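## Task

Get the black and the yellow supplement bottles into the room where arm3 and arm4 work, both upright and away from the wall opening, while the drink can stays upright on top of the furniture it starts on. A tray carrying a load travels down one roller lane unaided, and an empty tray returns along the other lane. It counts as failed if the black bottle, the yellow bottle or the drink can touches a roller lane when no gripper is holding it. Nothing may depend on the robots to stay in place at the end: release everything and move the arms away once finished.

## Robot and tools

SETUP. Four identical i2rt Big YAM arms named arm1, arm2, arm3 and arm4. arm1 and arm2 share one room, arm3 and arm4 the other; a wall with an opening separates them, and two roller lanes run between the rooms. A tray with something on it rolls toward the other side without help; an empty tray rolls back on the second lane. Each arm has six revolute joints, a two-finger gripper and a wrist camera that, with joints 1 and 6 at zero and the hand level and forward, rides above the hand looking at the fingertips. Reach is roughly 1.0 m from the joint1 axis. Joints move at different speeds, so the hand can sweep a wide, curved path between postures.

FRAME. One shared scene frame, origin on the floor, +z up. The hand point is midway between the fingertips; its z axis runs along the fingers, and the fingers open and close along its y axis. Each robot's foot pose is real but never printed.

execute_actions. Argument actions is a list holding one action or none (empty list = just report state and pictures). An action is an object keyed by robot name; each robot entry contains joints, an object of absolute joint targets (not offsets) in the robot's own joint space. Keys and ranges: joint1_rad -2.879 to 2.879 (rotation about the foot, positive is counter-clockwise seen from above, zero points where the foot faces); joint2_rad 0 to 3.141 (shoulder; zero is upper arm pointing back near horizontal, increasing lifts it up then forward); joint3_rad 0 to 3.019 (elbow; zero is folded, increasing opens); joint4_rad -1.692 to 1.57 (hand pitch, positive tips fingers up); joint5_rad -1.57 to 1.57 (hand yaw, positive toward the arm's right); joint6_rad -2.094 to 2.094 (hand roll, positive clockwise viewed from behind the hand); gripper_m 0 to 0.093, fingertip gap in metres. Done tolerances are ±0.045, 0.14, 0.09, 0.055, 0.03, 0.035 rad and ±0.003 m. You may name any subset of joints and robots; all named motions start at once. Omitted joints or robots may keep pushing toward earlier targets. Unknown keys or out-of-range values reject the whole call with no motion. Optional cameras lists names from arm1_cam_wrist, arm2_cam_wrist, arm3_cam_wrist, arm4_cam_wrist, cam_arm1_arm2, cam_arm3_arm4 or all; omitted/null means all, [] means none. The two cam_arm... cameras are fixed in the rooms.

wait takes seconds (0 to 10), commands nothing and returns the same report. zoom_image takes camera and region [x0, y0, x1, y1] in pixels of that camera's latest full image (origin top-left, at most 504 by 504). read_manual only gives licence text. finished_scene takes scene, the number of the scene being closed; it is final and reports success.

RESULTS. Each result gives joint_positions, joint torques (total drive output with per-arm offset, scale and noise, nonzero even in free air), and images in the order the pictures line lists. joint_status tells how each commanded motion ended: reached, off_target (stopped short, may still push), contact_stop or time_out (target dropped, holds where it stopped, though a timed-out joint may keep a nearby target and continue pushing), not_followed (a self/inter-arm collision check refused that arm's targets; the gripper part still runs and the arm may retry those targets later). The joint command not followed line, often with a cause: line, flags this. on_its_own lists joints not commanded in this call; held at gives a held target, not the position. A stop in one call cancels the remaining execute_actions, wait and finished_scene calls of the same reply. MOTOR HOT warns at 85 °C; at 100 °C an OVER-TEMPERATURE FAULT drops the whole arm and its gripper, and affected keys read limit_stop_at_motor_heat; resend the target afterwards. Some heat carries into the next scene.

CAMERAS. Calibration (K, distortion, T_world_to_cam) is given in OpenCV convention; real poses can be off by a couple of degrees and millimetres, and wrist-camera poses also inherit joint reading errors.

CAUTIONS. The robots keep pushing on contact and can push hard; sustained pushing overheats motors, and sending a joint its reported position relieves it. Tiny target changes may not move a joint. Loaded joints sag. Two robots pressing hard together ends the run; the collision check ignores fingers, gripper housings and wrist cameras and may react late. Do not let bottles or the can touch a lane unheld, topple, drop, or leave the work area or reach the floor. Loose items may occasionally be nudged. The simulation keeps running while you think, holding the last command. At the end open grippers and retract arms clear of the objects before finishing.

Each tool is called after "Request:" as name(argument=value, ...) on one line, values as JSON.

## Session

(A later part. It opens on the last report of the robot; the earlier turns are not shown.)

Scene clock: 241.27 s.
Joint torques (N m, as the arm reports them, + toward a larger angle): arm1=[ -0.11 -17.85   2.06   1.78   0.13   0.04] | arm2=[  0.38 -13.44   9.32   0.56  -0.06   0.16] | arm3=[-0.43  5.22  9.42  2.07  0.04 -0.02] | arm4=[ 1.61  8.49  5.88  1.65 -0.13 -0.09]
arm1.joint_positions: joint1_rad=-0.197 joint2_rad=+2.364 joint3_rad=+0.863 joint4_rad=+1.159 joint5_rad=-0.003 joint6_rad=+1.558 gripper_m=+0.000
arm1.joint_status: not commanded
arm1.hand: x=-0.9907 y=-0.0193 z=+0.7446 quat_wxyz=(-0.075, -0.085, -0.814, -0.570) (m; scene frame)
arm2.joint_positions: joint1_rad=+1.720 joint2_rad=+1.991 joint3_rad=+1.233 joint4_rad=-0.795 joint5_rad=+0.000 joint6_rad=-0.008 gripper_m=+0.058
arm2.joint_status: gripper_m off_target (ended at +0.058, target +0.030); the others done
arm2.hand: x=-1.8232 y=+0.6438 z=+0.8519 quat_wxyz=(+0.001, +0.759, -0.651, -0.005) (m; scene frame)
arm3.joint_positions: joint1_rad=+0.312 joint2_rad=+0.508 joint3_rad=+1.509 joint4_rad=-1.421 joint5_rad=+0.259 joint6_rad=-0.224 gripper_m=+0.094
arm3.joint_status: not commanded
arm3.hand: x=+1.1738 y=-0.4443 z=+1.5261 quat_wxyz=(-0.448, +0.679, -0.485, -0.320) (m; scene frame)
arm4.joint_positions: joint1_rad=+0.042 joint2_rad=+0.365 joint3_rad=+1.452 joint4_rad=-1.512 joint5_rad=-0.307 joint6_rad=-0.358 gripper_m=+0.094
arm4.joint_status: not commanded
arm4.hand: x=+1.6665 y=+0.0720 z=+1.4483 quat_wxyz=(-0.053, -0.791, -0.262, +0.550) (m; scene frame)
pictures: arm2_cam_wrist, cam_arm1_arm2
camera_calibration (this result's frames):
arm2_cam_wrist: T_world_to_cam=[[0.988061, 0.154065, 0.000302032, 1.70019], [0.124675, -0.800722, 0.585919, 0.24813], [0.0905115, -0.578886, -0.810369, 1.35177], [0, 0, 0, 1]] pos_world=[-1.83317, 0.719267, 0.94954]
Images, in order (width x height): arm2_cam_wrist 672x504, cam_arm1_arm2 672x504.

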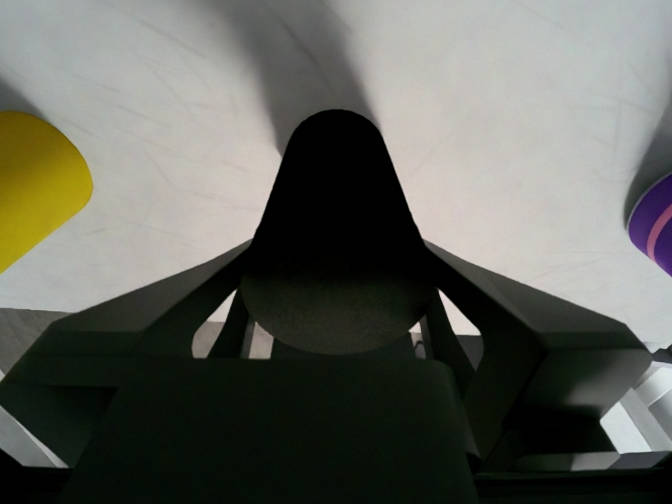

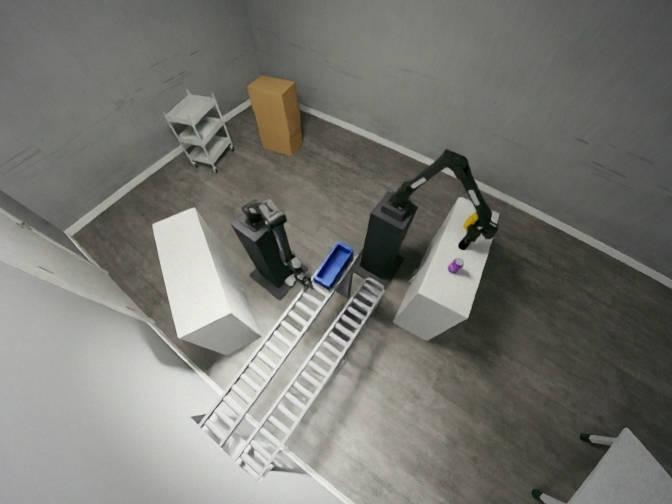

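Request:
execute_actions(actions=[{"arm2": {"joints": {"joint1_rad": 1.55, "joint2_rad": 1.88, "joint3_rad": 2.11, "joint4_rad": -1.405}}}], cameras=["arm2_cam_wrist"])

Request:
execute_actions(actions=[{"arm2": {"joints": {"joint1_rad": -0.152, "joint2_rad": 2.31, "joint5_rad": 0.02, "joint6_rad": -0.2}}}], cameras=["arm2_cam_wrist", "cam_arm1_arm2"])

Scene clock: 272.70 s.
Joint torques (N m, as the arm reports them, + toward a larger angle): arm1=[ -0.22 -17.85   2.03   1.8    0.13   0.03] | arm2=[  0.61 -15.43  15.75   0.27  -0.11   0.1 ] | arm3=[-0.72  5.26  9.35  2.18  0.03  0.  ] | arm4=[ 1.69  8.41  5.82  1.71 -0.13 -0.08]
arm1.joint_positions: joint1_rad=-0.197 joint2_rad=+2.364 joint3_rad=+0.863 joint4_rad=+1.159 joint5_rad=-0.003 joint6_rad=+1.558 gripper_m=+0.000
arm1.joint_status: not commanded
arm1.hand: x=-0.9907 y=-0.0193 z=+0.7446 quat_wxyz=(-0.075, -0.085, -0.814, -0.570) (m; scene frame)
arm2.joint_positions: joint1_rad=+1.539 joint2_rad=+1.887 joint3_rad=+2.055 joint4_rad=-1.400 joint5_rad=+0.001 joint6_rad=-0.008 gripper_m=+0.058
arm2.joint_status: all done
arm2.hand: x=-1.7217 y=+0.7957 z=+1.2105 quat_wxyz=(-0.115, +0.687, -0.708, -0.114) (m; scene frame)
arm3.joint_positions: joint1_rad=+0.312 joint2_rad=+0.508 joint3_rad=+1.509 joint4_rad=-1.421 joint5_rad=+0.259 joint6_rad=-0.224 gripper_m=+0.094
arm3.joint_status: not commanded
arm3.hand: x=+1.1738 y=-0.4443 z=+1.5261 quat_wxyz=(-0.448, +0.679, -0.485, -0.320) (m; scene frame)
arm4.joint_positions: joint1_rad=+0.042 joint2_rad=+0.365 joint3_rad=+1.452 joint4_rad=-1.512 joint5_rad=-0.307 joint6_rad=-0.358 gripper_m=+0.094
arm4.joint_status: not commanded
arm4.hand: x=+1.6665 y=+0.0720 z=+1.4483 quat_wxyz=(-0.053, -0.791, -0.262, +0.550) (m; scene frame)
pictures: arm2_cam_wrist
camera_calibration (this result's frames):
arm2_cam_wrist: T_world_to_cam=[[0.999524, -0.0302583, 0.00602134, 1.73592], [-0.0306666, -0.953084, 0.301149, 0.345462], [-0.0033734, -0.30119, -0.953558, 1.51188], [0, 0, 0, 1]] pos_world=[-1.7194, 0.837143, 1.32718]
Images, in order (width x height): arm2_cam_wrist 672x504.

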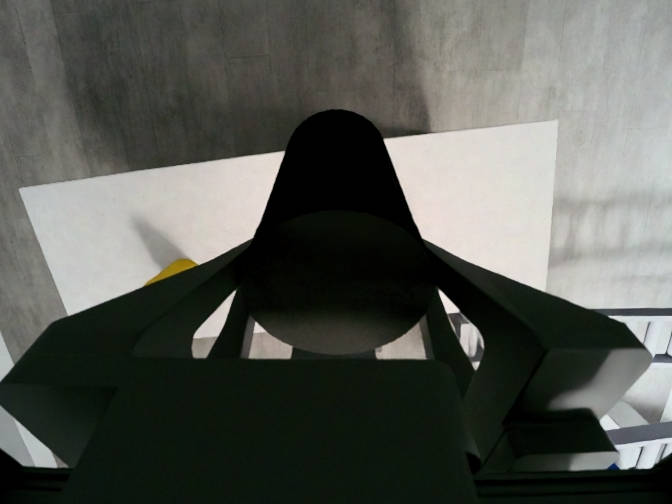

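Scene clock: 274.73 s.
Joint torques (N m, as the arm reports them, + toward a larger angle): arm1=[ -0.15 -17.79   2.05   1.78   0.13   0.04] | arm2=[  0.41 -18.85  12.25  -0.55  -0.19  -0.06] | arm3=[-0.48  5.15  9.38  2.09  0.03  0.  ] | arm4=[ 1.56  8.41  5.89  1.68 -0.13 -0.1 ]
arm1.joint_positions: joint1_rad=-0.197 joint2_rad=+2.364 joint3_rad=+0.863 joint4_rad=+1.159 joint5_rad=-0.003 joint6_rad=+1.558 gripper_m=+0.000
arm1.joint_status: not commanded
arm1.hand: x=-0.9907 y=-0.0193 z=+0.7446 quat_wxyz=(-0.075, -0.085, -0.814, -0.570) (m; scene frame)
arm2.joint_positions: joint1_rad=-0.163 joint2_rad=+2.321 joint3_rad=+2.081 joint4_rad=-1.395 joint5_rad=+0.023 joint6_rad=-0.191 gripper_m=+0.058
arm2.joint_status: all done
arm2.hand: x=-1.0734 y=+0.0121 z=+0.9394 quat_wxyz=(+0.037, +0.012, -0.999, +0.012) (m; scene frame)
arm3.joint_positions: joint1_rad=+0.312 joint2_rad=+0.508 joint3_rad=+1.509 joint4_rad=-1.421 joint5_rad=+0.259 joint6_rad=-0.224 gripper_m=+0.094
arm3.joint_status: not commanded
arm3.hand: x=+1.1738 y=-0.4443 z=+1.5261 quat_wxyz=(-0.448, +0.679, -0.485, -0.320) (m; scene frame)
arm4.joint_positions: joint1_rad=+0.042 joint2_rad=+0.365 joint3_rad=+1.452 joint4_rad=-1.512 joint5_rad=-0.307 joint6_rad=-0.358 gripper_m=+0.094
arm4.joint_status: not commanded
arm4.hand: x=+1.6665 y=+0.0720 z=+1.4483 quat_wxyz=(-0.053, -0.791, -0.262, +0.550) (m; scene frame)
pictures: arm2_cam_wrist, cam_arm1_arm2
camera_calibration (this result's frames):
arm2_cam_wrist: T_world_to_cam=[[0.0272275, -0.999127, 0.0316699, 0.00976305], [-0.760296, -0.000129126, 0.649576, -1.42183], [-0.649005, -0.0417648, -0.759637, 0.141174], [0, 0, 0, 1]] pos_world=[-0.989657, 0.015467, 1.03052]
Images, in order (width x height): arm2_cam_wrist 672x504, cam_arm1_arm2 672x504.

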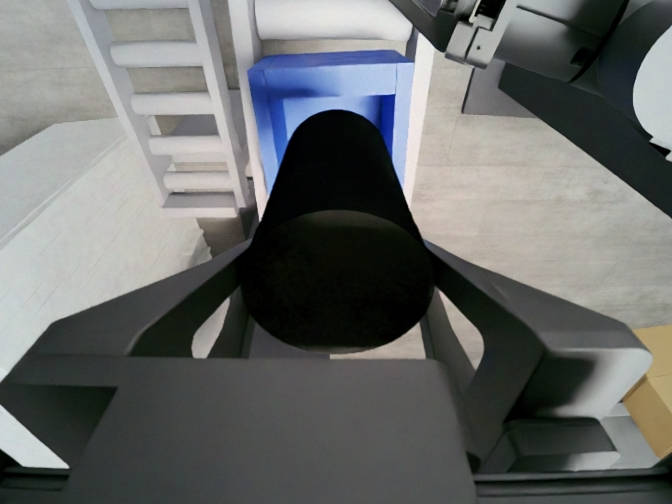

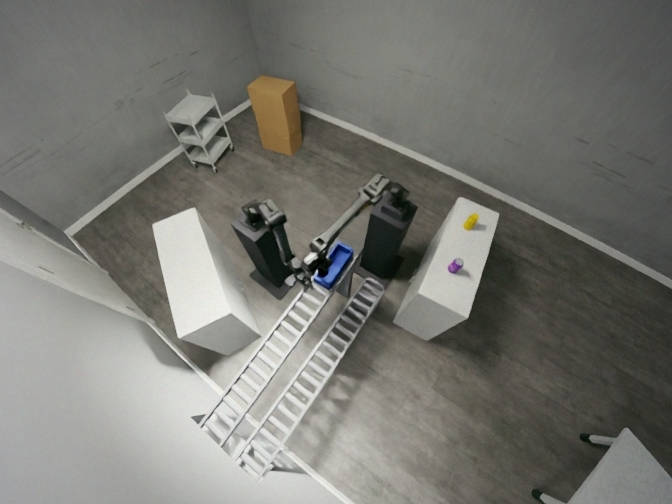

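Request:
zoom_image(camera="arm2_cam_wrist", region=[220, 0, 480, 240])

Region (220, 0, 480, 240) of arm2_cam_wrist's 672x504 image, scaled by 1.938, with more detail than that image has; it fills the top 465 rows of this view, and the rest is white.

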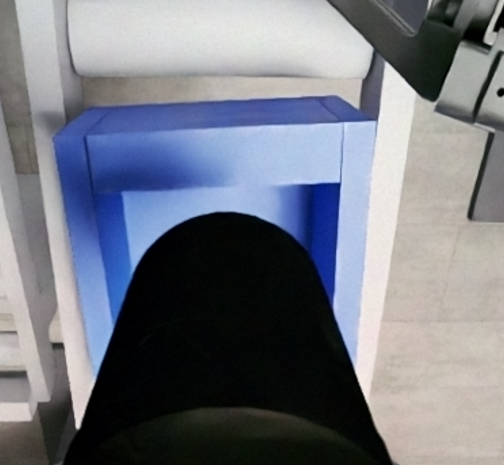

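Request:
execute_actions(actions=[{"arm2": {"joints": {"joint1_rad": -0.19, "joint2_rad": 2.375, "joint3_rad": 1.862}}}], cameras=["arm2_cam_wrist"])

Scene clock: 323.00 s.
Joint torques (N m, as the arm reports them, + toward a larger angle): arm1=[ -0.23 -17.85   2.04   1.76   0.13   0.03] | arm2=[ -0.77 -18.73   9.11  -0.93  -0.15  -0.06] | arm3=[-0.52  5.49  9.29  2.19  0.04 -0.01] | arm4=[ 1.76  8.45  5.85  1.7  -0.14 -0.09]
arm1.joint_positions: joint1_rad=-0.197 joint2_rad=+2.364 joint3_rad=+0.863 joint4_rad=+1.159 joint5_rad=-0.003 joint6_rad=+1.558 gripper_m=+0.000
arm1.joint_status: not commanded
arm1.hand: x=-0.9907 y=-0.0193 z=+0.7446 quat_wxyz=(-0.075, -0.085, -0.814, -0.570) (m; scene frame)
arm2.joint_positions: joint1_rad=-0.180 joint2_rad=+2.406 joint3_rad=+1.849 joint4_rad=-1.395 joint5_rad=+0.023 joint6_rad=-0.191 gripper_m=+0.058
arm2.joint_status: all done
arm2.hand: x=-1.1787 y=+0.0183 z=+0.8194 quat_wxyz=(+0.192, +0.004, -0.981, -0.018) (m; scene frame)
arm3.joint_positions: joint1_rad=+0.312 joint2_rad=+0.508 joint3_rad=+1.509 joint4_rad=-1.421 joint5_rad=+0.259 joint6_rad=-0.224 gripper_m=+0.094
arm3.joint_status: not commanded
arm3.hand: x=+1.1738 y=-0.4443 z=+1.5261 quat_wxyz=(-0.448, +0.679, -0.485, -0.320) (m; scene frame)
arm4.joint_positions: joint1_rad=+0.042 joint2_rad=+0.365 joint3_rad=+1.452 joint4_rad=-1.512 joint5_rad=-0.307 joint6_rad=-0.358 gripper_m=+0.094
arm4.joint_status: not commanded
arm4.hand: x=+1.6665 y=+0.0720 z=+1.4483 quat_wxyz=(-0.053, -0.791, -0.262, +0.550) (m; scene frame)
pictures: arm2_cam_wrist
camera_calibration (this result's frames):
arm2_cam_wrist: T_world_to_cam=[[0.00632314, -0.999542, -0.0296104, 0.0482808], [-0.524674, -0.028524, 0.850825, -1.31059], [-0.85128, 0.010156, -0.524614, -0.450006], [0, 0, 0, 1]] pos_world=[-1.07102, 0.0154457, 0.880435]
Images, in order (width x height): arm2_cam_wrist 672x504.

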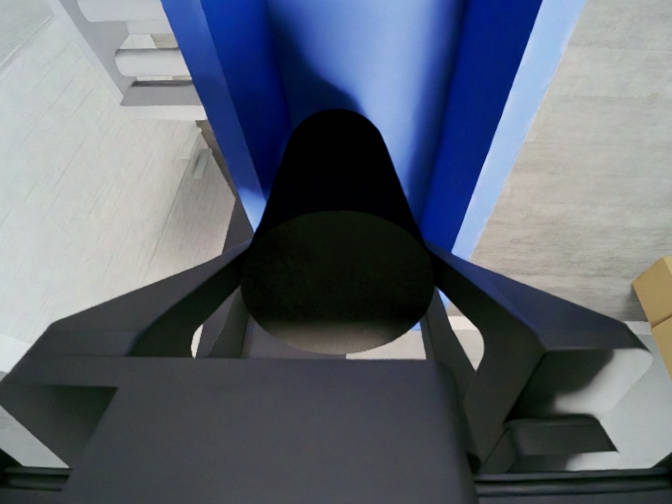

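Request:
execute_actions(actions=[{"arm2": {"joints": {"joint4_rad": -1.098}}}], cameras=["arm2_cam_wrist"])

Scene clock: 326.37 s.
Joint torques (N m, as the arm reports them, + toward a larger angle): arm1=[ -0.23 -17.78   2.05   1.79   0.13   0.03] | arm2=[ -1.4  -19.39   9.7    0.38  -0.07   0.01] | arm3=[-0.43  5.27  9.4   2.26  0.03  0.  ] | arm4=[ 1.66  8.39  5.86  1.67 -0.13 -0.09]
arm1.joint_positions: joint1_rad=-0.197 joint2_rad=+2.364 joint3_rad=+0.863 joint4_rad=+1.159 joint5_rad=-0.003 joint6_rad=+1.558 gripper_m=+0.000
arm1.joint_status: not commanded
arm1.hand: x=-0.9907 y=-0.0193 z=+0.7446 quat_wxyz=(-0.075, -0.085, -0.814, -0.570) (m; scene frame)
arm2.joint_positions: joint1_rad=-0.180 joint2_rad=+2.406 joint3_rad=+1.849 joint4_rad=-1.107 joint5_rad=+0.022 joint6_rad=-0.191 gripper_m=+0.058
arm2.joint_status: all done
arm2.hand: x=-1.1112 y=+0.0056 z=+0.8024 quat_wxyz=(+0.051, +0.004, -0.999, +0.009) (m; scene frame)
arm3.joint_positions: joint1_rad=+0.312 joint2_rad=+0.508 joint3_rad=+1.509 joint4_rad=-1.421 joint5_rad=+0.259 joint6_rad=-0.224 gripper_m=+0.094
arm3.joint_status: not commanded
arm3.hand: x=+1.1738 y=-0.4443 z=+1.5261 quat_wxyz=(-0.448, +0.679, -0.485, -0.320) (m; scene frame)
arm4.joint_positions: joint1_rad=+0.042 joint2_rad=+0.365 joint3_rad=+1.452 joint4_rad=-1.512 joint5_rad=-0.307 joint6_rad=-0.358 gripper_m=+0.094
arm4.joint_status: not commanded
arm4.hand: x=+1.6665 y=+0.0720 z=+1.4483 quat_wxyz=(-0.053, -0.791, -0.262, +0.550) (m; scene frame)
pictures: arm2_cam_wrist
camera_calibration (this result's frames):
arm2_cam_wrist: T_world_to_cam=[[0.0107911, -0.999614, 0.0255972, -0.00469206], [-0.742104, 0.00915121, 0.670222, -1.35799], [-0.670198, -0.0262282, -0.741719, -0.0257296], [0, 0, 0, 1]] pos_world=[-1.02497, 0.00706219, 0.891194]
Images, in order (width x height): arm2_cam_wrist 672x504.

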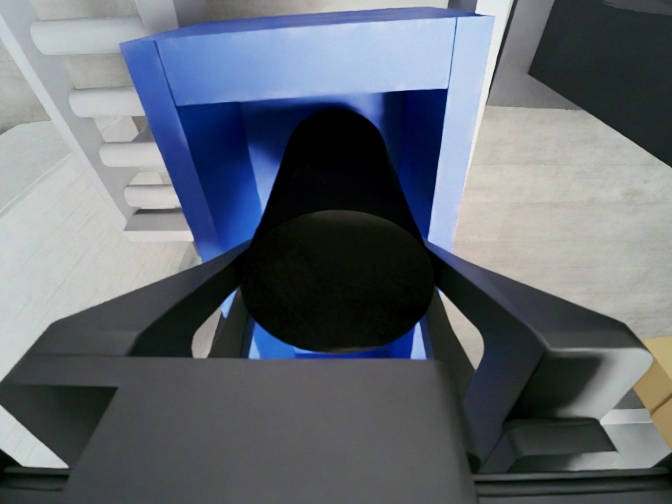

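Request:
execute_actions(actions=[{"arm2": {"joints": {"gripper_m": 0.072}}}], cameras=["arm2_cam_wrist"])

Scene clock: 331.83 s.
Joint torques (N m, as the arm reports them, + toward a larger angle): arm1=[ -0.02 -17.86   2.04   1.8    0.13   0.04] | arm2=[ -1.38 -19.45   9.88   0.16  -0.1   -0.04] | arm3=[-0.52  5.32  9.37  2.26  0.05 -0.01] | arm4=[ 1.61  8.46  5.86  1.68 -0.13 -0.08]
arm1.joint_positions: joint1_rad=-0.197 joint2_rad=+2.364 joint3_rad=+0.863 joint4_rad=+1.159 joint5_rad=-0.003 joint6_rad=+1.558 gripper_m=+0.000
arm1.joint_status: not commanded
arm1.hand: x=-0.9907 y=-0.0193 z=+0.7446 quat_wxyz=(-0.075, -0.085, -0.814, -0.570) (m; scene frame)
arm2.joint_positions: joint1_rad=-0.180 joint2_rad=+2.399 joint3_rad=+1.849 joint4_rad=-1.107 joint5_rad=+0.022 joint6_rad=-0.191 gripper_m=+0.072
arm2.joint_status: all done
arm2.hand: x=-1.1097 y=+0.0054 z=+0.8062 quat_wxyz=(+0.048, +0.004, -0.999, +0.009) (m; scene frame)
arm3.joint_positions: joint1_rad=+0.312 joint2_rad=+0.508 joint3_rad=+1.509 joint4_rad=-1.421 joint5_rad=+0.259 joint6_rad=-0.224 gripper_m=+0.094
arm3.joint_status: not commanded
arm3.hand: x=+1.1738 y=-0.4443 z=+1.5261 quat_wxyz=(-0.448, +0.679, -0.485, -0.320) (m; scene frame)
arm4.joint_positions: joint1_rad=+0.042 joint2_rad=+0.365 joint3_rad=+1.452 joint4_rad=-1.512 joint5_rad=-0.307 joint6_rad=-0.358 gripper_m=+0.094
arm4.joint_status: not commanded
arm4.hand: x=+1.6665 y=+0.0720 z=+1.4483 quat_wxyz=(-0.053, -0.791, -0.262, +0.550) (m; scene frame)
pictures: arm2_cam_wrist
camera_calibration (this result's frames):
arm2_cam_wrist: T_world_to_cam=[[0.0110973, -0.999581, 0.0267401, -0.00560807], [-0.746112, 0.0095264, 0.665753, -1.36031], [-0.665728, -0.0273392, -0.745693, -0.0137385], [0, 0, 0, 1]] pos_world=[-1.02403, 0.00697754, 0.895535]
Images, in order (width x height): arm2_cam_wrist 672x504.

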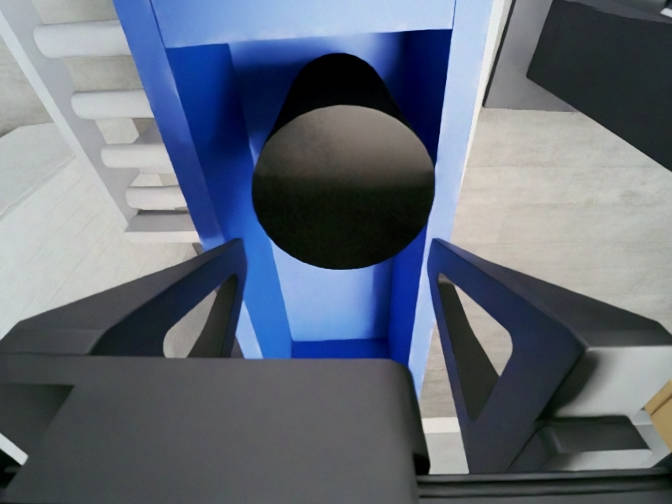

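Request:
execute_actions(actions=[{"arm2": {"joints": {"joint2_rad": 2.29}}}], cameras=["arm2_cam_wrist"])

Request:
execute_actions(actions=[{"arm2": {"joints": {"joint1_rad": 2.062, "joint2_rad": 1.89, "joint3_rad": 1.47, "joint4_rad": -1.135, "joint5_rad": 0.0, "joint6_rad": 0.0, "gripper_m": 0.093}}}], cameras=["arm2_cam_wrist", "cam_arm1_arm2"])

Scene clock: 351.33 s.
Joint torques (N m, as the arm reports them, + toward a larger angle): arm1=[ -0.09 -17.85   2.05   1.83   0.02   0.05] | arm2=[ -1.26 -16.92  10.53   0.22  -0.13  -0.03] | arm3=[-0.44  5.65  9.39  2.25  0.03 -0.03] | arm4=[ 1.63  8.26  5.86  1.72 -0.13 -0.08]
arm1.joint_positions: joint1_rad=-0.198 joint2_rad=+2.364 joint3_rad=+0.863 joint4_rad=+1.159 joint5_rad=+0.000 joint6_rad=+1.558 gripper_m=+0.000
arm1.joint_status: not commanded
arm1.hand: x=-0.9895 y=-0.0196 z=+0.7447 quat_wxyz=(-0.076, -0.086, -0.814, -0.570) (m; scene frame)
arm2.joint_positions: joint1_rad=-0.180 joint2_rad=+2.285 joint3_rad=+1.849 joint4_rad=-1.107 joint5_rad=+0.022 joint6_rad=-0.191 gripper_m=+0.072
arm2.joint_status: all done
arm2.hand: x=-1.0864 y=+0.0021 z=+0.8795 quat_wxyz=(-0.008, +0.004, -1.000, +0.020) (m; scene frame)
arm3.joint_positions: joint1_rad=+0.312 joint2_rad=+0.508 joint3_rad=+1.509 joint4_rad=-1.421 joint5_rad=+0.259 joint6_rad=-0.224 gripper_m=+0.094
arm3.joint_status: not commanded
arm3.hand: x=+1.1738 y=-0.4443 z=+1.5261 quat_wxyz=(-0.448, +0.679, -0.485, -0.320) (m; scene frame)
arm4.joint_positions: joint1_rad=+0.042 joint2_rad=+0.365 joint3_rad=+1.452 joint4_rad=-1.512 joint5_rad=-0.307 joint6_rad=-0.358 gripper_m=+0.094
arm4.joint_status: not commanded
arm4.hand: x=+1.6665 y=+0.0720 z=+1.4483 quat_wxyz=(-0.053, -0.791, -0.262, +0.550) (m; scene frame)
pictures: arm2_cam_wrist
camera_calibration (this result's frames):
arm2_cam_wrist: T_world_to_cam=[[0.00841554, -0.998775, 0.0487617, -0.0334195], [-0.816145, 0.0213154, 0.577454, -1.39013], [-0.577786, -0.0446562, -0.814966, 0.212839], [0, 0, 0, 1]] pos_world=[-1.01129, 0.00575714, 0.97782]
Images, in order (width x height): arm2_cam_wrist 672x504.

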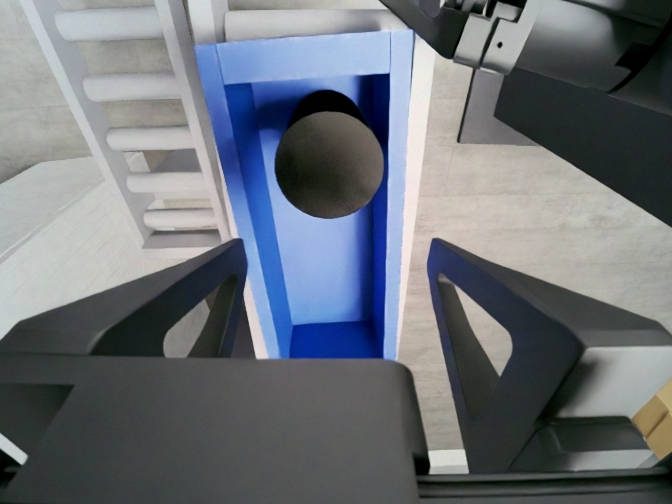

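Scene clock: 353.50 s.
Joint torques (N m, as the arm reports them, + toward a larger angle): arm1=[ -0.15 -17.89   2.06   1.78   0.01   0.04] | arm2=[ -0.07 -14.41   8.89  -0.27  -0.04   0.22] | arm3=[-0.33  5.34  9.53  2.24  0.03 -0.03] | arm4=[ 1.79  8.46  5.87  1.7  -0.12 -0.09]
arm1.joint_positions: joint1_rad=-0.198 joint2_rad=+2.364 joint3_rad=+0.863 joint4_rad=+1.159 joint5_rad=+0.000 joint6_rad=+1.558 gripper_m=+0.000
arm1.joint_status: not commanded
arm1.hand: x=-0.9895 y=-0.0196 z=+0.7447 quat_wxyz=(-0.076, -0.086, -0.814, -0.570) (m; scene frame)
arm2.joint_positions: joint1_rad=+2.070 joint2_rad=+1.900 joint3_rad=+1.476 joint4_rad=-1.126 joint5_rad=+0.000 joint6_rad=-0.009 gripper_m=+0.093
arm2.joint_status: all done
arm2.hand: x=-2.0142 y=+0.6253 z=+0.9774 quat_wxyz=(+0.002, +0.861, -0.509, -0.009) (m; scene frame)
arm3.joint_positions: joint1_rad=+0.312 joint2_rad=+0.508 joint3_rad=+1.509 joint4_rad=-1.421 joint5_rad=+0.259 joint6_rad=-0.224 gripper_m=+0.094
arm3.joint_status: not commanded
arm3.hand: x=+1.1738 y=-0.4443 z=+1.5261 quat_wxyz=(-0.448, +0.679, -0.485, -0.320) (m; scene frame)
arm4.joint_positions: joint1_rad=+0.042 joint2_rad=+0.365 joint3_rad=+1.452 joint4_rad=-1.512 joint5_rad=-0.307 joint6_rad=-0.358 gripper_m=+0.094
arm4.joint_status: not commanded
arm4.hand: x=+1.6665 y=+0.0720 z=+1.4483 quat_wxyz=(-0.053, -0.791, -0.262, +0.550) (m; scene frame)
pictures: arm2_cam_wrist, cam_arm1_arm2
camera_calibration (this result's frames):
arm2_cam_wrist: T_world_to_cam=[[0.874888, 0.484313, -0.00337595, 1.46088], [0.396234, -0.711736, 0.580026, 0.680652], [0.278511, -0.508796, -0.814591, 1.79906], [0, 0, 0, 1]] pos_world=[-2.04886, 0.692276, 1.07563]
Images, in order (width x height): arm2_cam_wrist 672x504, cam_arm1_arm2 672x504.

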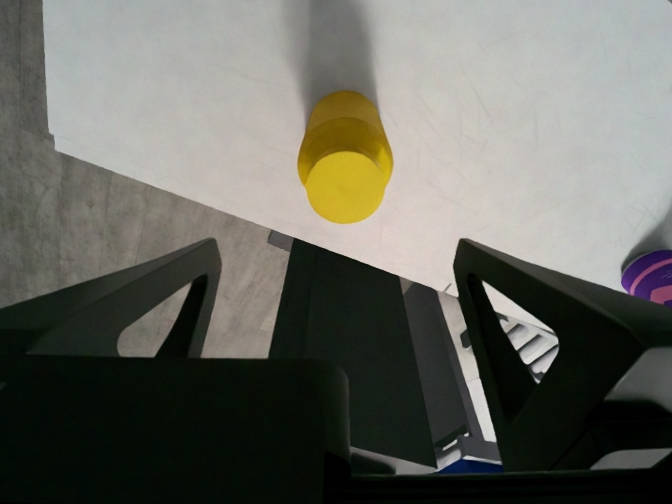

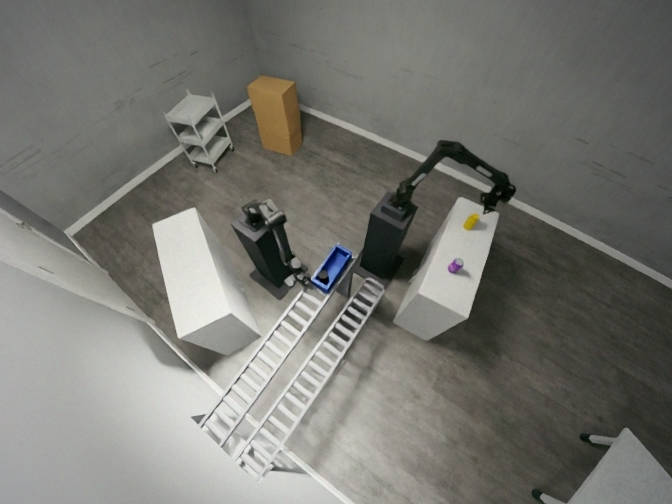

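Request:
zoom_image(camera="arm2_cam_wrist", region=[270, 70, 430, 240])

Region (270, 70, 430, 240) of arm2_cam_wrist's 672x504 image, scaled by 2.965, with more detail than that image has; it fills the left 474 columns of this view, and the rest is white.

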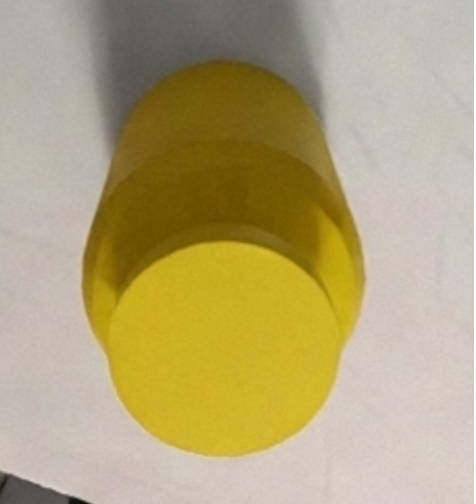

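Request:
execute_actions(actions=[{"arm2": {"joints": {"joint2_rad": 2.0, "joint3_rad": 1.365, "joint4_rad": -0.894}}}], cameras=["arm2_cam_wrist"])

Scene clock: 403.57 s.
Joint torques (N m, as the arm reports them, + toward a larger angle): arm1=[ -0.22 -17.82   2.07   1.79   0.02   0.04] | arm2=[ -0.15 -14.76   8.82   0.47  -0.05   0.16] | arm3=[-0.29  5.26  9.41  2.18  0.05 -0.04] | arm4=[ 1.72  8.39  5.85  1.69 -0.12 -0.07]
arm1.joint_positions: joint1_rad=-0.198 joint2_rad=+2.364 joint3_rad=+0.863 joint4_rad=+1.159 joint5_rad=+0.000 joint6_rad=+1.558 gripper_m=+0.000
arm1.joint_status: not commanded
arm1.hand: x=-0.9895 y=-0.0196 z=+0.7447 quat_wxyz=(-0.076, -0.086, -0.814, -0.570) (m; scene frame)
arm2.joint_positions: joint1_rad=+2.070 joint2_rad=+2.017 joint3_rad=+1.357 joint4_rad=-0.904 joint5_rad=+0.000 joint6_rad=-0.009 gripper_m=+0.093
arm2.joint_status: all done
arm2.hand: x=-2.0093 y=+0.6136 z=+0.8762 quat_wxyz=(+0.006, +0.861, -0.508, -0.003) (m; scene frame)
arm3.joint_positions: joint1_rad=+0.312 joint2_rad=+0.508 joint3_rad=+1.509 joint4_rad=-1.421 joint5_rad=+0.259 joint6_rad=-0.224 gripper_m=+0.094
arm3.joint_status: not commanded
arm3.hand: x=+1.1738 y=-0.4443 z=+1.5261 quat_wxyz=(-0.448, +0.679, -0.485, -0.320) (m; scene frame)
arm4.joint_positions: joint1_rad=+0.042 joint2_rad=+0.365 joint3_rad=+1.452 joint4_rad=-1.512 joint5_rad=-0.307 joint6_rad=-0.358 gripper_m=+0.094
arm4.joint_status: not commanded
arm4.hand: x=+1.6665 y=+0.0720 z=+1.4483 quat_wxyz=(-0.053, -0.791, -0.262, +0.550) (m; scene frame)
pictures: arm2_cam_wrist
camera_calibration (this result's frames):
arm2_cam_wrist: T_world_to_cam=[[0.874826, 0.484425, -0.00353227, 1.46186], [0.392328, -0.704191, 0.591771, 0.706362], [0.284182, -0.519083, -0.806098, 1.71955], [0, 0, 0, 1]] pos_world=[-2.04466, 0.681837, 0.973282]
Images, in order (width x height): arm2_cam_wrist 672x504.

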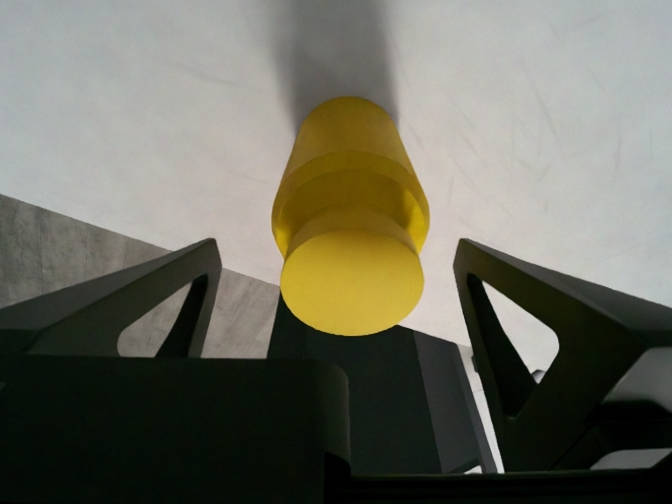

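Request:
execute_actions(actions=[{"arm2": {"joints": {"joint1_rad": 2.05, "gripper_m": 0.02}}}], cameras=["arm2_cam_wrist"])

Scene clock: 413.53 s.
Joint torques (N m, as the arm reports them, + toward a larger angle): arm1=[ -0.12 -17.76   2.04   1.8    0.01   0.04] | arm2=[ -0.78 -15.17   8.71   0.26   0.01   0.1 ] | arm3=[-0.45  5.29  9.4   2.21  0.03 -0.03] | arm4=[ 1.66  8.33  5.84  1.65 -0.13 -0.1 ]
arm1.joint_positions: joint1_rad=-0.198 joint2_rad=+2.364 joint3_rad=+0.863 joint4_rad=+1.159 joint5_rad=+0.000 joint6_rad=+1.558 gripper_m=+0.000
arm1.joint_status: not commanded
arm1.hand: x=-0.9895 y=-0.0196 z=+0.7447 quat_wxyz=(-0.076, -0.086, -0.814, -0.570) (m; scene frame)
arm2.joint_positions: joint1_rad=+2.064 joint2_rad=+2.017 joint3_rad=+1.357 joint4_rad=-0.904 joint5_rad=-0.001 joint6_rad=-0.009 gripper_m=+0.045
arm2.joint_status: gripper_m off_target (ended at +0.045, target +0.020); the others done
arm2.hand: x=-2.0069 y=+0.6151 z=+0.8761 quat_wxyz=(+0.006, +0.860, -0.511, -0.003) (m; scene frame)
arm3.joint_positions: joint1_rad=+0.312 joint2_rad=+0.508 joint3_rad=+1.509 joint4_rad=-1.421 joint5_rad=+0.259 joint6_rad=-0.224 gripper_m=+0.094
arm3.joint_status: not commanded
arm3.hand: x=+1.1738 y=-0.4443 z=+1.5261 quat_wxyz=(-0.448, +0.679, -0.485, -0.320) (m; scene frame)
arm4.joint_positions: joint1_rad=+0.042 joint2_rad=+0.365 joint3_rad=+1.452 joint4_rad=-1.512 joint5_rad=-0.307 joint6_rad=-0.358 gripper_m=+0.094
arm4.joint_status: not commanded
arm4.hand: x=+1.6665 y=+0.0720 z=+1.4483 quat_wxyz=(-0.053, -0.791, -0.262, +0.550) (m; scene frame)
pictures: arm2_cam_wrist
camera_calibration (this result's frames):
arm2_cam_wrist: T_world_to_cam=[[0.877584, 0.479404, -0.00424635, 1.4683], [0.388854, -0.706589, 0.591206, 0.701496], [0.280426, -0.520484, -0.80651, 1.7133], [0, 0, 0, 1]] pos_world=[-2.04179, 0.683502, 0.973299]
Images, in order (width x height): arm2_cam_wrist 672x504.

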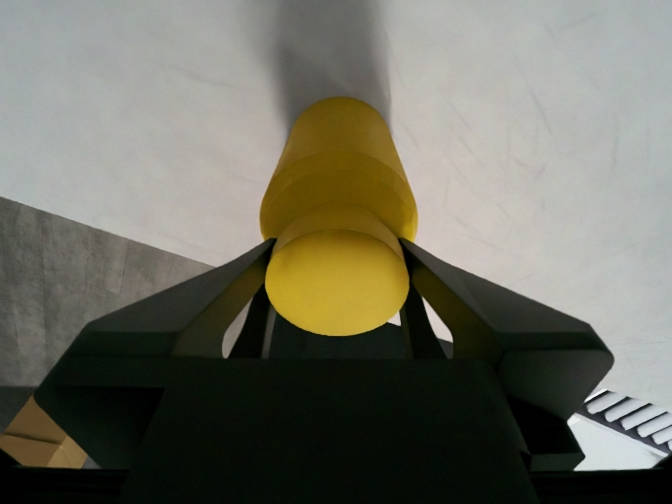

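Request:
execute_actions(actions=[{"arm2": {"joints": {"joint1_rad": -0.175, "joint2_rad": 1.85, "joint3_rad": 1.70, "joint4_rad": -1.197, "joint5_rad": 0.047, "joint6_rad": -0.2}}}], cameras=["arm2_cam_wrist", "cam_arm1_arm2"])

Scene clock: 478.03 s.
Joint torques (N m, as the arm reports them, + toward a larger angle): arm1=[ -0.11 -17.87   2.02   1.8    0.01   0.04] | arm2=[  0.13 -17.01  11.88   0.1   -0.11   0.03] | arm3=[-0.57  5.62  9.41  2.16  0.03 -0.02] | arm4=[ 1.66  8.39  5.88  1.69 -0.13 -0.09]
arm1.joint_positions: joint1_rad=-0.198 joint2_rad=+2.364 joint3_rad=+0.863 joint4_rad=+1.159 joint5_rad=+0.000 joint6_rad=+1.558 gripper_m=+0.000
arm1.joint_status: not commanded
arm1.hand: x=-0.9895 y=-0.0196 z=+0.7447 quat_wxyz=(-0.076, -0.086, -0.814, -0.570) (m; scene frame)
arm2.joint_positions: joint1_rad=-0.188 joint2_rad=+1.889 joint3_rad=+1.683 joint4_rad=-1.191 joint5_rad=+0.049 joint6_rad=-0.191 gripper_m=+0.045
arm2.joint_status: all done
arm2.hand: x=-1.1391 y=+0.0047 z=+1.0633 quat_wxyz=(-0.077, -0.002, -0.996, +0.047) (m; scene frame)
arm3.joint_positions: joint1_rad=+0.312 joint2_rad=+0.508 joint3_rad=+1.509 joint4_rad=-1.421 joint5_rad=+0.259 joint6_rad=-0.224 gripper_m=+0.094
arm3.joint_status: not commanded
arm3.hand: x=+1.1738 y=-0.4443 z=+1.5261 quat_wxyz=(-0.448, +0.679, -0.485, -0.320) (m; scene frame)
arm4.joint_positions: joint1_rad=+0.042 joint2_rad=+0.365 joint3_rad=+1.452 joint4_rad=-1.512 joint5_rad=-0.307 joint6_rad=-0.358 gripper_m=+0.094
arm4.joint_status: not commanded
arm4.hand: x=+1.6665 y=+0.0720 z=+1.4483 quat_wxyz=(-0.053, -0.791, -0.262, +0.550) (m; scene frame)
pictures: arm2_cam_wrist, cam_arm1_arm2
camera_calibration (this result's frames):
arm2_cam_wrist: T_world_to_cam=[[-0.0109674, -0.994705, 0.102186, -0.118279], [-0.887292, 0.0568023, 0.457697, -1.49324], [-0.461078, -0.0856491, -0.883216, 0.538042], [0, 0, 0, 1]] pos_world=[-1.07816, 0.0132497, 1.17074]
Images, in order (width x height): arm2_cam_wrist 672x504, cam_arm1_arm2 672x504.

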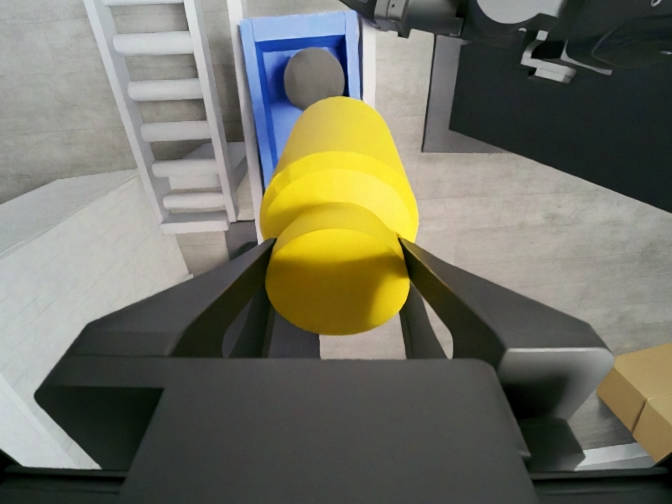

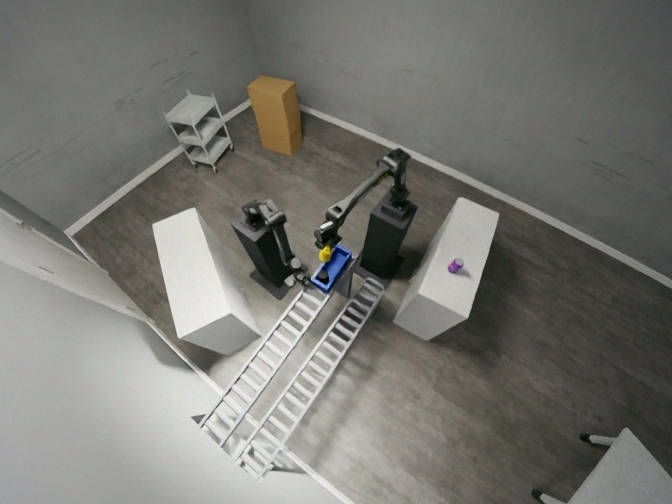

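Request:
execute_actions(actions=[{"arm2": {"joints": {"joint2_rad": 2.255, "joint3_rad": 1.672, "joint4_rad": -1.232}}}], cameras=["arm2_cam_wrist"])

Scene clock: 487.83 s.
Joint torques (N m, as the arm reports them, + toward a larger angle): arm1=[ -0.01 -17.82   2.06   1.79  -0.14   0.03] | arm2=[ -0.49 -18.91   9.    -0.3   -0.09  -0.04] | arm3=[-0.12  5.32  9.27  2.25  0.04 -0.04] | arm4=[ 1.65  8.24  5.83  1.7  -0.13 -0.08]
arm1.joint_positions: joint1_rad=-0.200 joint2_rad=+2.364 joint3_rad=+0.863 joint4_rad=+1.159 joint5_rad=+0.004 joint6_rad=+1.559 gripper_m=+0.000
arm1.joint_status: not commanded
arm1.hand: x=-0.9879 y=-0.0200 z=+0.7447 quat_wxyz=(-0.078, -0.088, -0.814, -0.569) (m; scene frame)
arm2.joint_positions: joint1_rad=-0.186 joint2_rad=+2.286 joint3_rad=+1.660 joint4_rad=-1.237 joint5_rad=+0.049 joint6_rad=-0.191 gripper_m=+0.045
arm2.joint_status: all done
arm2.hand: x=-1.2003 y=+0.0143 z=+0.8280 quat_wxyz=(+0.151, +0.003, -0.989, +0.003) (m; scene frame)
arm3.joint_positions: joint1_rad=+0.312 joint2_rad=+0.508 joint3_rad=+1.509 joint4_rad=-1.421 joint5_rad=+0.259 joint6_rad=-0.224 gripper_m=+0.094
arm3.joint_status: not commanded
arm3.hand: x=+1.1738 y=-0.4443 z=+1.5261 quat_wxyz=(-0.448, +0.679, -0.485, -0.320) (m; scene frame)
arm4.joint_positions: joint1_rad=+0.042 joint2_rad=+0.365 joint3_rad=+1.452 joint4_rad=-1.512 joint5_rad=-0.307 joint6_rad=-0.358 gripper_m=+0.094
arm4.joint_status: not commanded
arm4.hand: x=+1.6665 y=+0.0720 z=+1.4483 quat_wxyz=(-0.053, -0.791, -0.262, +0.550) (m; scene frame)
pictures: arm2_cam_wrist
camera_calibration (this result's frames):
arm2_cam_wrist: T_world_to_cam=[[0.0118413, -0.999854, 0.0123125, 0.0165814], [-0.593668, 0.00287858, 0.804705, -1.37443], [-0.804623, -0.0168383, -0.593547, -0.350375], [0, 0, 0, 1]] pos_world=[-1.09807, 0.0146356, 0.89784]
Images, in order (width x height): arm2_cam_wrist 672x504.

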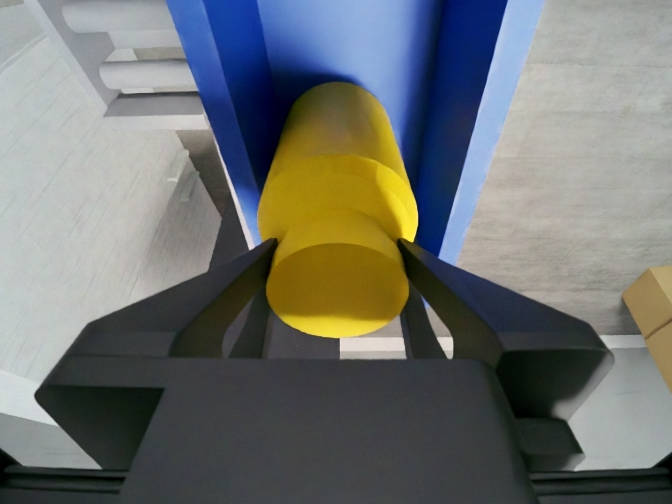

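Request:
execute_actions(actions=[{"arm2": {"joints": {"joint2_rad": 2.30, "joint3_rad": 1.762, "joint4_rad": -1.162, "joint5_rad": 0.03}}}], cameras=["arm2_cam_wrist"])

Scene clock: 508.03 s.
Joint torques (N m, as the arm reports them, + toward a larger angle): arm1=[  0.05 -17.79   2.05   1.78  -0.13   0.04] | arm2=[  0.79 -17.22  12.71  -0.17  -0.17  -0.04] | arm3=[-0.5   5.55  9.43  2.21  0.04 -0.01] | arm4=[ 1.72  8.38  5.88  1.7  -0.12 -0.08]
arm1.joint_positions: joint1_rad=-0.200 joint2_rad=+2.364 joint3_rad=+0.863 joint4_rad=+1.159 joint5_rad=+0.004 joint6_rad=+1.559 gripper_m=+0.000
arm1.joint_status: not commanded
arm1.hand: x=-0.9879 y=-0.0200 z=+0.7447 quat_wxyz=(-0.078, -0.088, -0.814, -0.569) (m; scene frame)
arm2.joint_positions: joint1_rad=-0.186 joint2_rad=+2.310 joint3_rad=+1.711 joint4_rad=-1.165 joint5_rad=+0.032 joint6_rad=-0.191 gripper_m=+0.045
arm2.joint_status: all done
arm2.hand: x=-1.1657 y=+0.0105 z=+0.8228 quat_wxyz=(+0.102, +0.002, -0.995, +0.004) (m; scene frame)
arm3.joint_positions: joint1_rad=+0.312 joint2_rad=+0.508 joint3_rad=+1.509 joint4_rad=-1.421 joint5_rad=+0.259 joint6_rad=-0.224 gripper_m=+0.094
arm3.joint_status: not commanded
arm3.hand: x=+1.1738 y=-0.4443 z=+1.5261 quat_wxyz=(-0.448, +0.679, -0.485, -0.320) (m; scene frame)
arm4.joint_positions: joint1_rad=+0.042 joint2_rad=+0.365 joint3_rad=+1.452 joint4_rad=-1.512 joint5_rad=-0.307 joint6_rad=-0.358 gripper_m=+0.094
arm4.joint_status: not commanded
arm4.hand: x=+1.6665 y=+0.0720 z=+1.4483 quat_wxyz=(-0.053, -0.791, -0.262, +0.550) (m; scene frame)
pictures: arm2_cam_wrist
camera_calibration (this result's frames):
arm2_cam_wrist: T_world_to_cam=[[0.0076739, -0.999847, 0.0157402, 0.0047638], [-0.670297, 0.00653748, 0.742064, -1.38753], [-0.742053, -0.0162452, -0.670144, -0.189684], [0, 0, 0, 1]] pos_world=[-1.07085, 0.0107526, 0.902447]
Images, in order (width x height): arm2_cam_wrist 672x504.

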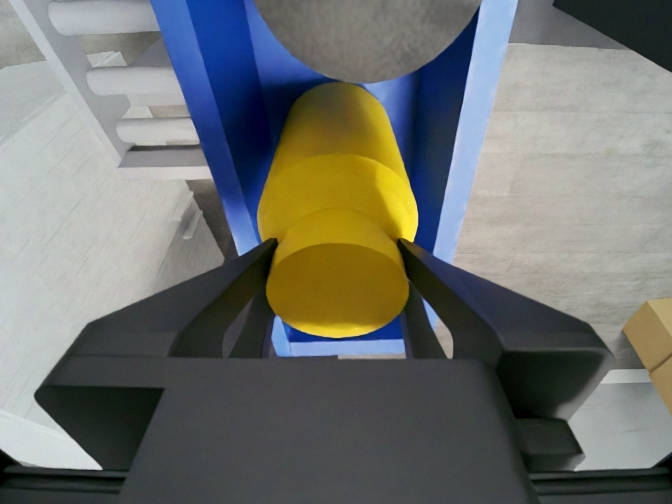

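Request:
execute_actions(actions=[{"arm2": {"joints": {"gripper_m": 0.075}}}], cameras=["arm2_cam_wrist"])

Scene clock: 510.90 s.
Joint torques (N m, as the arm reports them, + toward a larger angle): arm1=[  0.07 -17.73   2.03   1.82  -0.11   0.03] | arm2=[  0.96 -18.08  12.71  -0.17  -0.1   -0.04] | arm3=[-0.33  5.59  9.48  2.1   0.04  0.02] | arm4=[ 1.73  8.43  5.89  1.73 -0.12 -0.09]
arm1.joint_positions: joint1_rad=-0.200 joint2_rad=+2.364 joint3_rad=+0.863 joint4_rad=+1.159 joint5_rad=+0.003 joint6_rad=+1.559 gripper_m=+0.000
arm1.joint_status: not commanded
arm1.hand: x=-0.9879 y=-0.0200 z=+0.7447 quat_wxyz=(-0.078, -0.088, -0.814, -0.569) (m; scene frame)
arm2.joint_positions: joint1_rad=-0.186 joint2_rad=+2.310 joint3_rad=+1.713 joint4_rad=-1.165 joint5_rad=+0.032 joint6_rad=-0.191 gripper_m=+0.075
arm2.joint_status: all done
arm2.hand: x=-1.1646 y=+0.0103 z=+0.8234 quat_wxyz=(+0.101, +0.002, -0.995, +0.004) (m; scene frame)
arm3.joint_positions: joint1_rad=+0.312 joint2_rad=+0.508 joint3_rad=+1.509 joint4_rad=-1.421 joint5_rad=+0.259 joint6_rad=-0.224 gripper_m=+0.094
arm3.joint_status: not commanded
arm3.hand: x=+1.1738 y=-0.4443 z=+1.5261 quat_wxyz=(-0.448, +0.679, -0.485, -0.320) (m; scene frame)
arm4.joint_positions: joint1_rad=+0.042 joint2_rad=+0.365 joint3_rad=+1.452 joint4_rad=-1.512 joint5_rad=-0.307 joint6_rad=-0.358 gripper_m=+0.094
arm4.joint_status: not commanded
arm4.hand: x=+1.6665 y=+0.0720 z=+1.4483 quat_wxyz=(-0.053, -0.791, -0.262, +0.550) (m; scene frame)
pictures: arm2_cam_wrist
camera_calibration (this result's frames):
arm2_cam_wrist: T_world_to_cam=[[0.00766947, -0.99984, 0.0161895, 0.00418166], [-0.671963, 0.00683667, 0.740553, -1.38799], [-0.740545, -0.0165584, -0.671803, -0.185388], [0, 0, 0, 1]] pos_world=[-1.07, 0.0106005, 0.903269]
Images, in order (width x height): arm2_cam_wrist 672x504.

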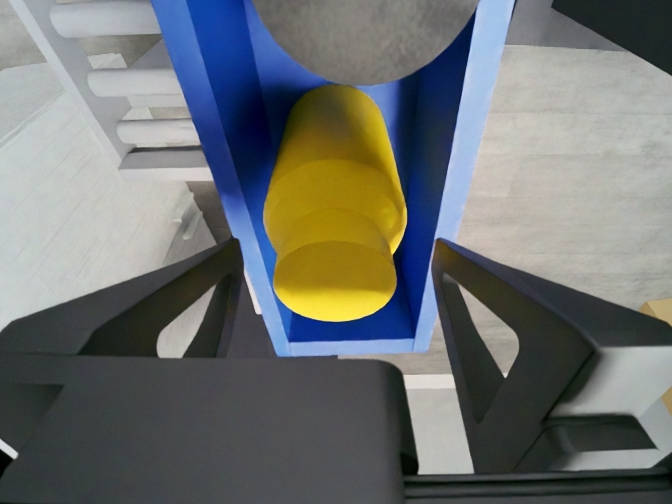

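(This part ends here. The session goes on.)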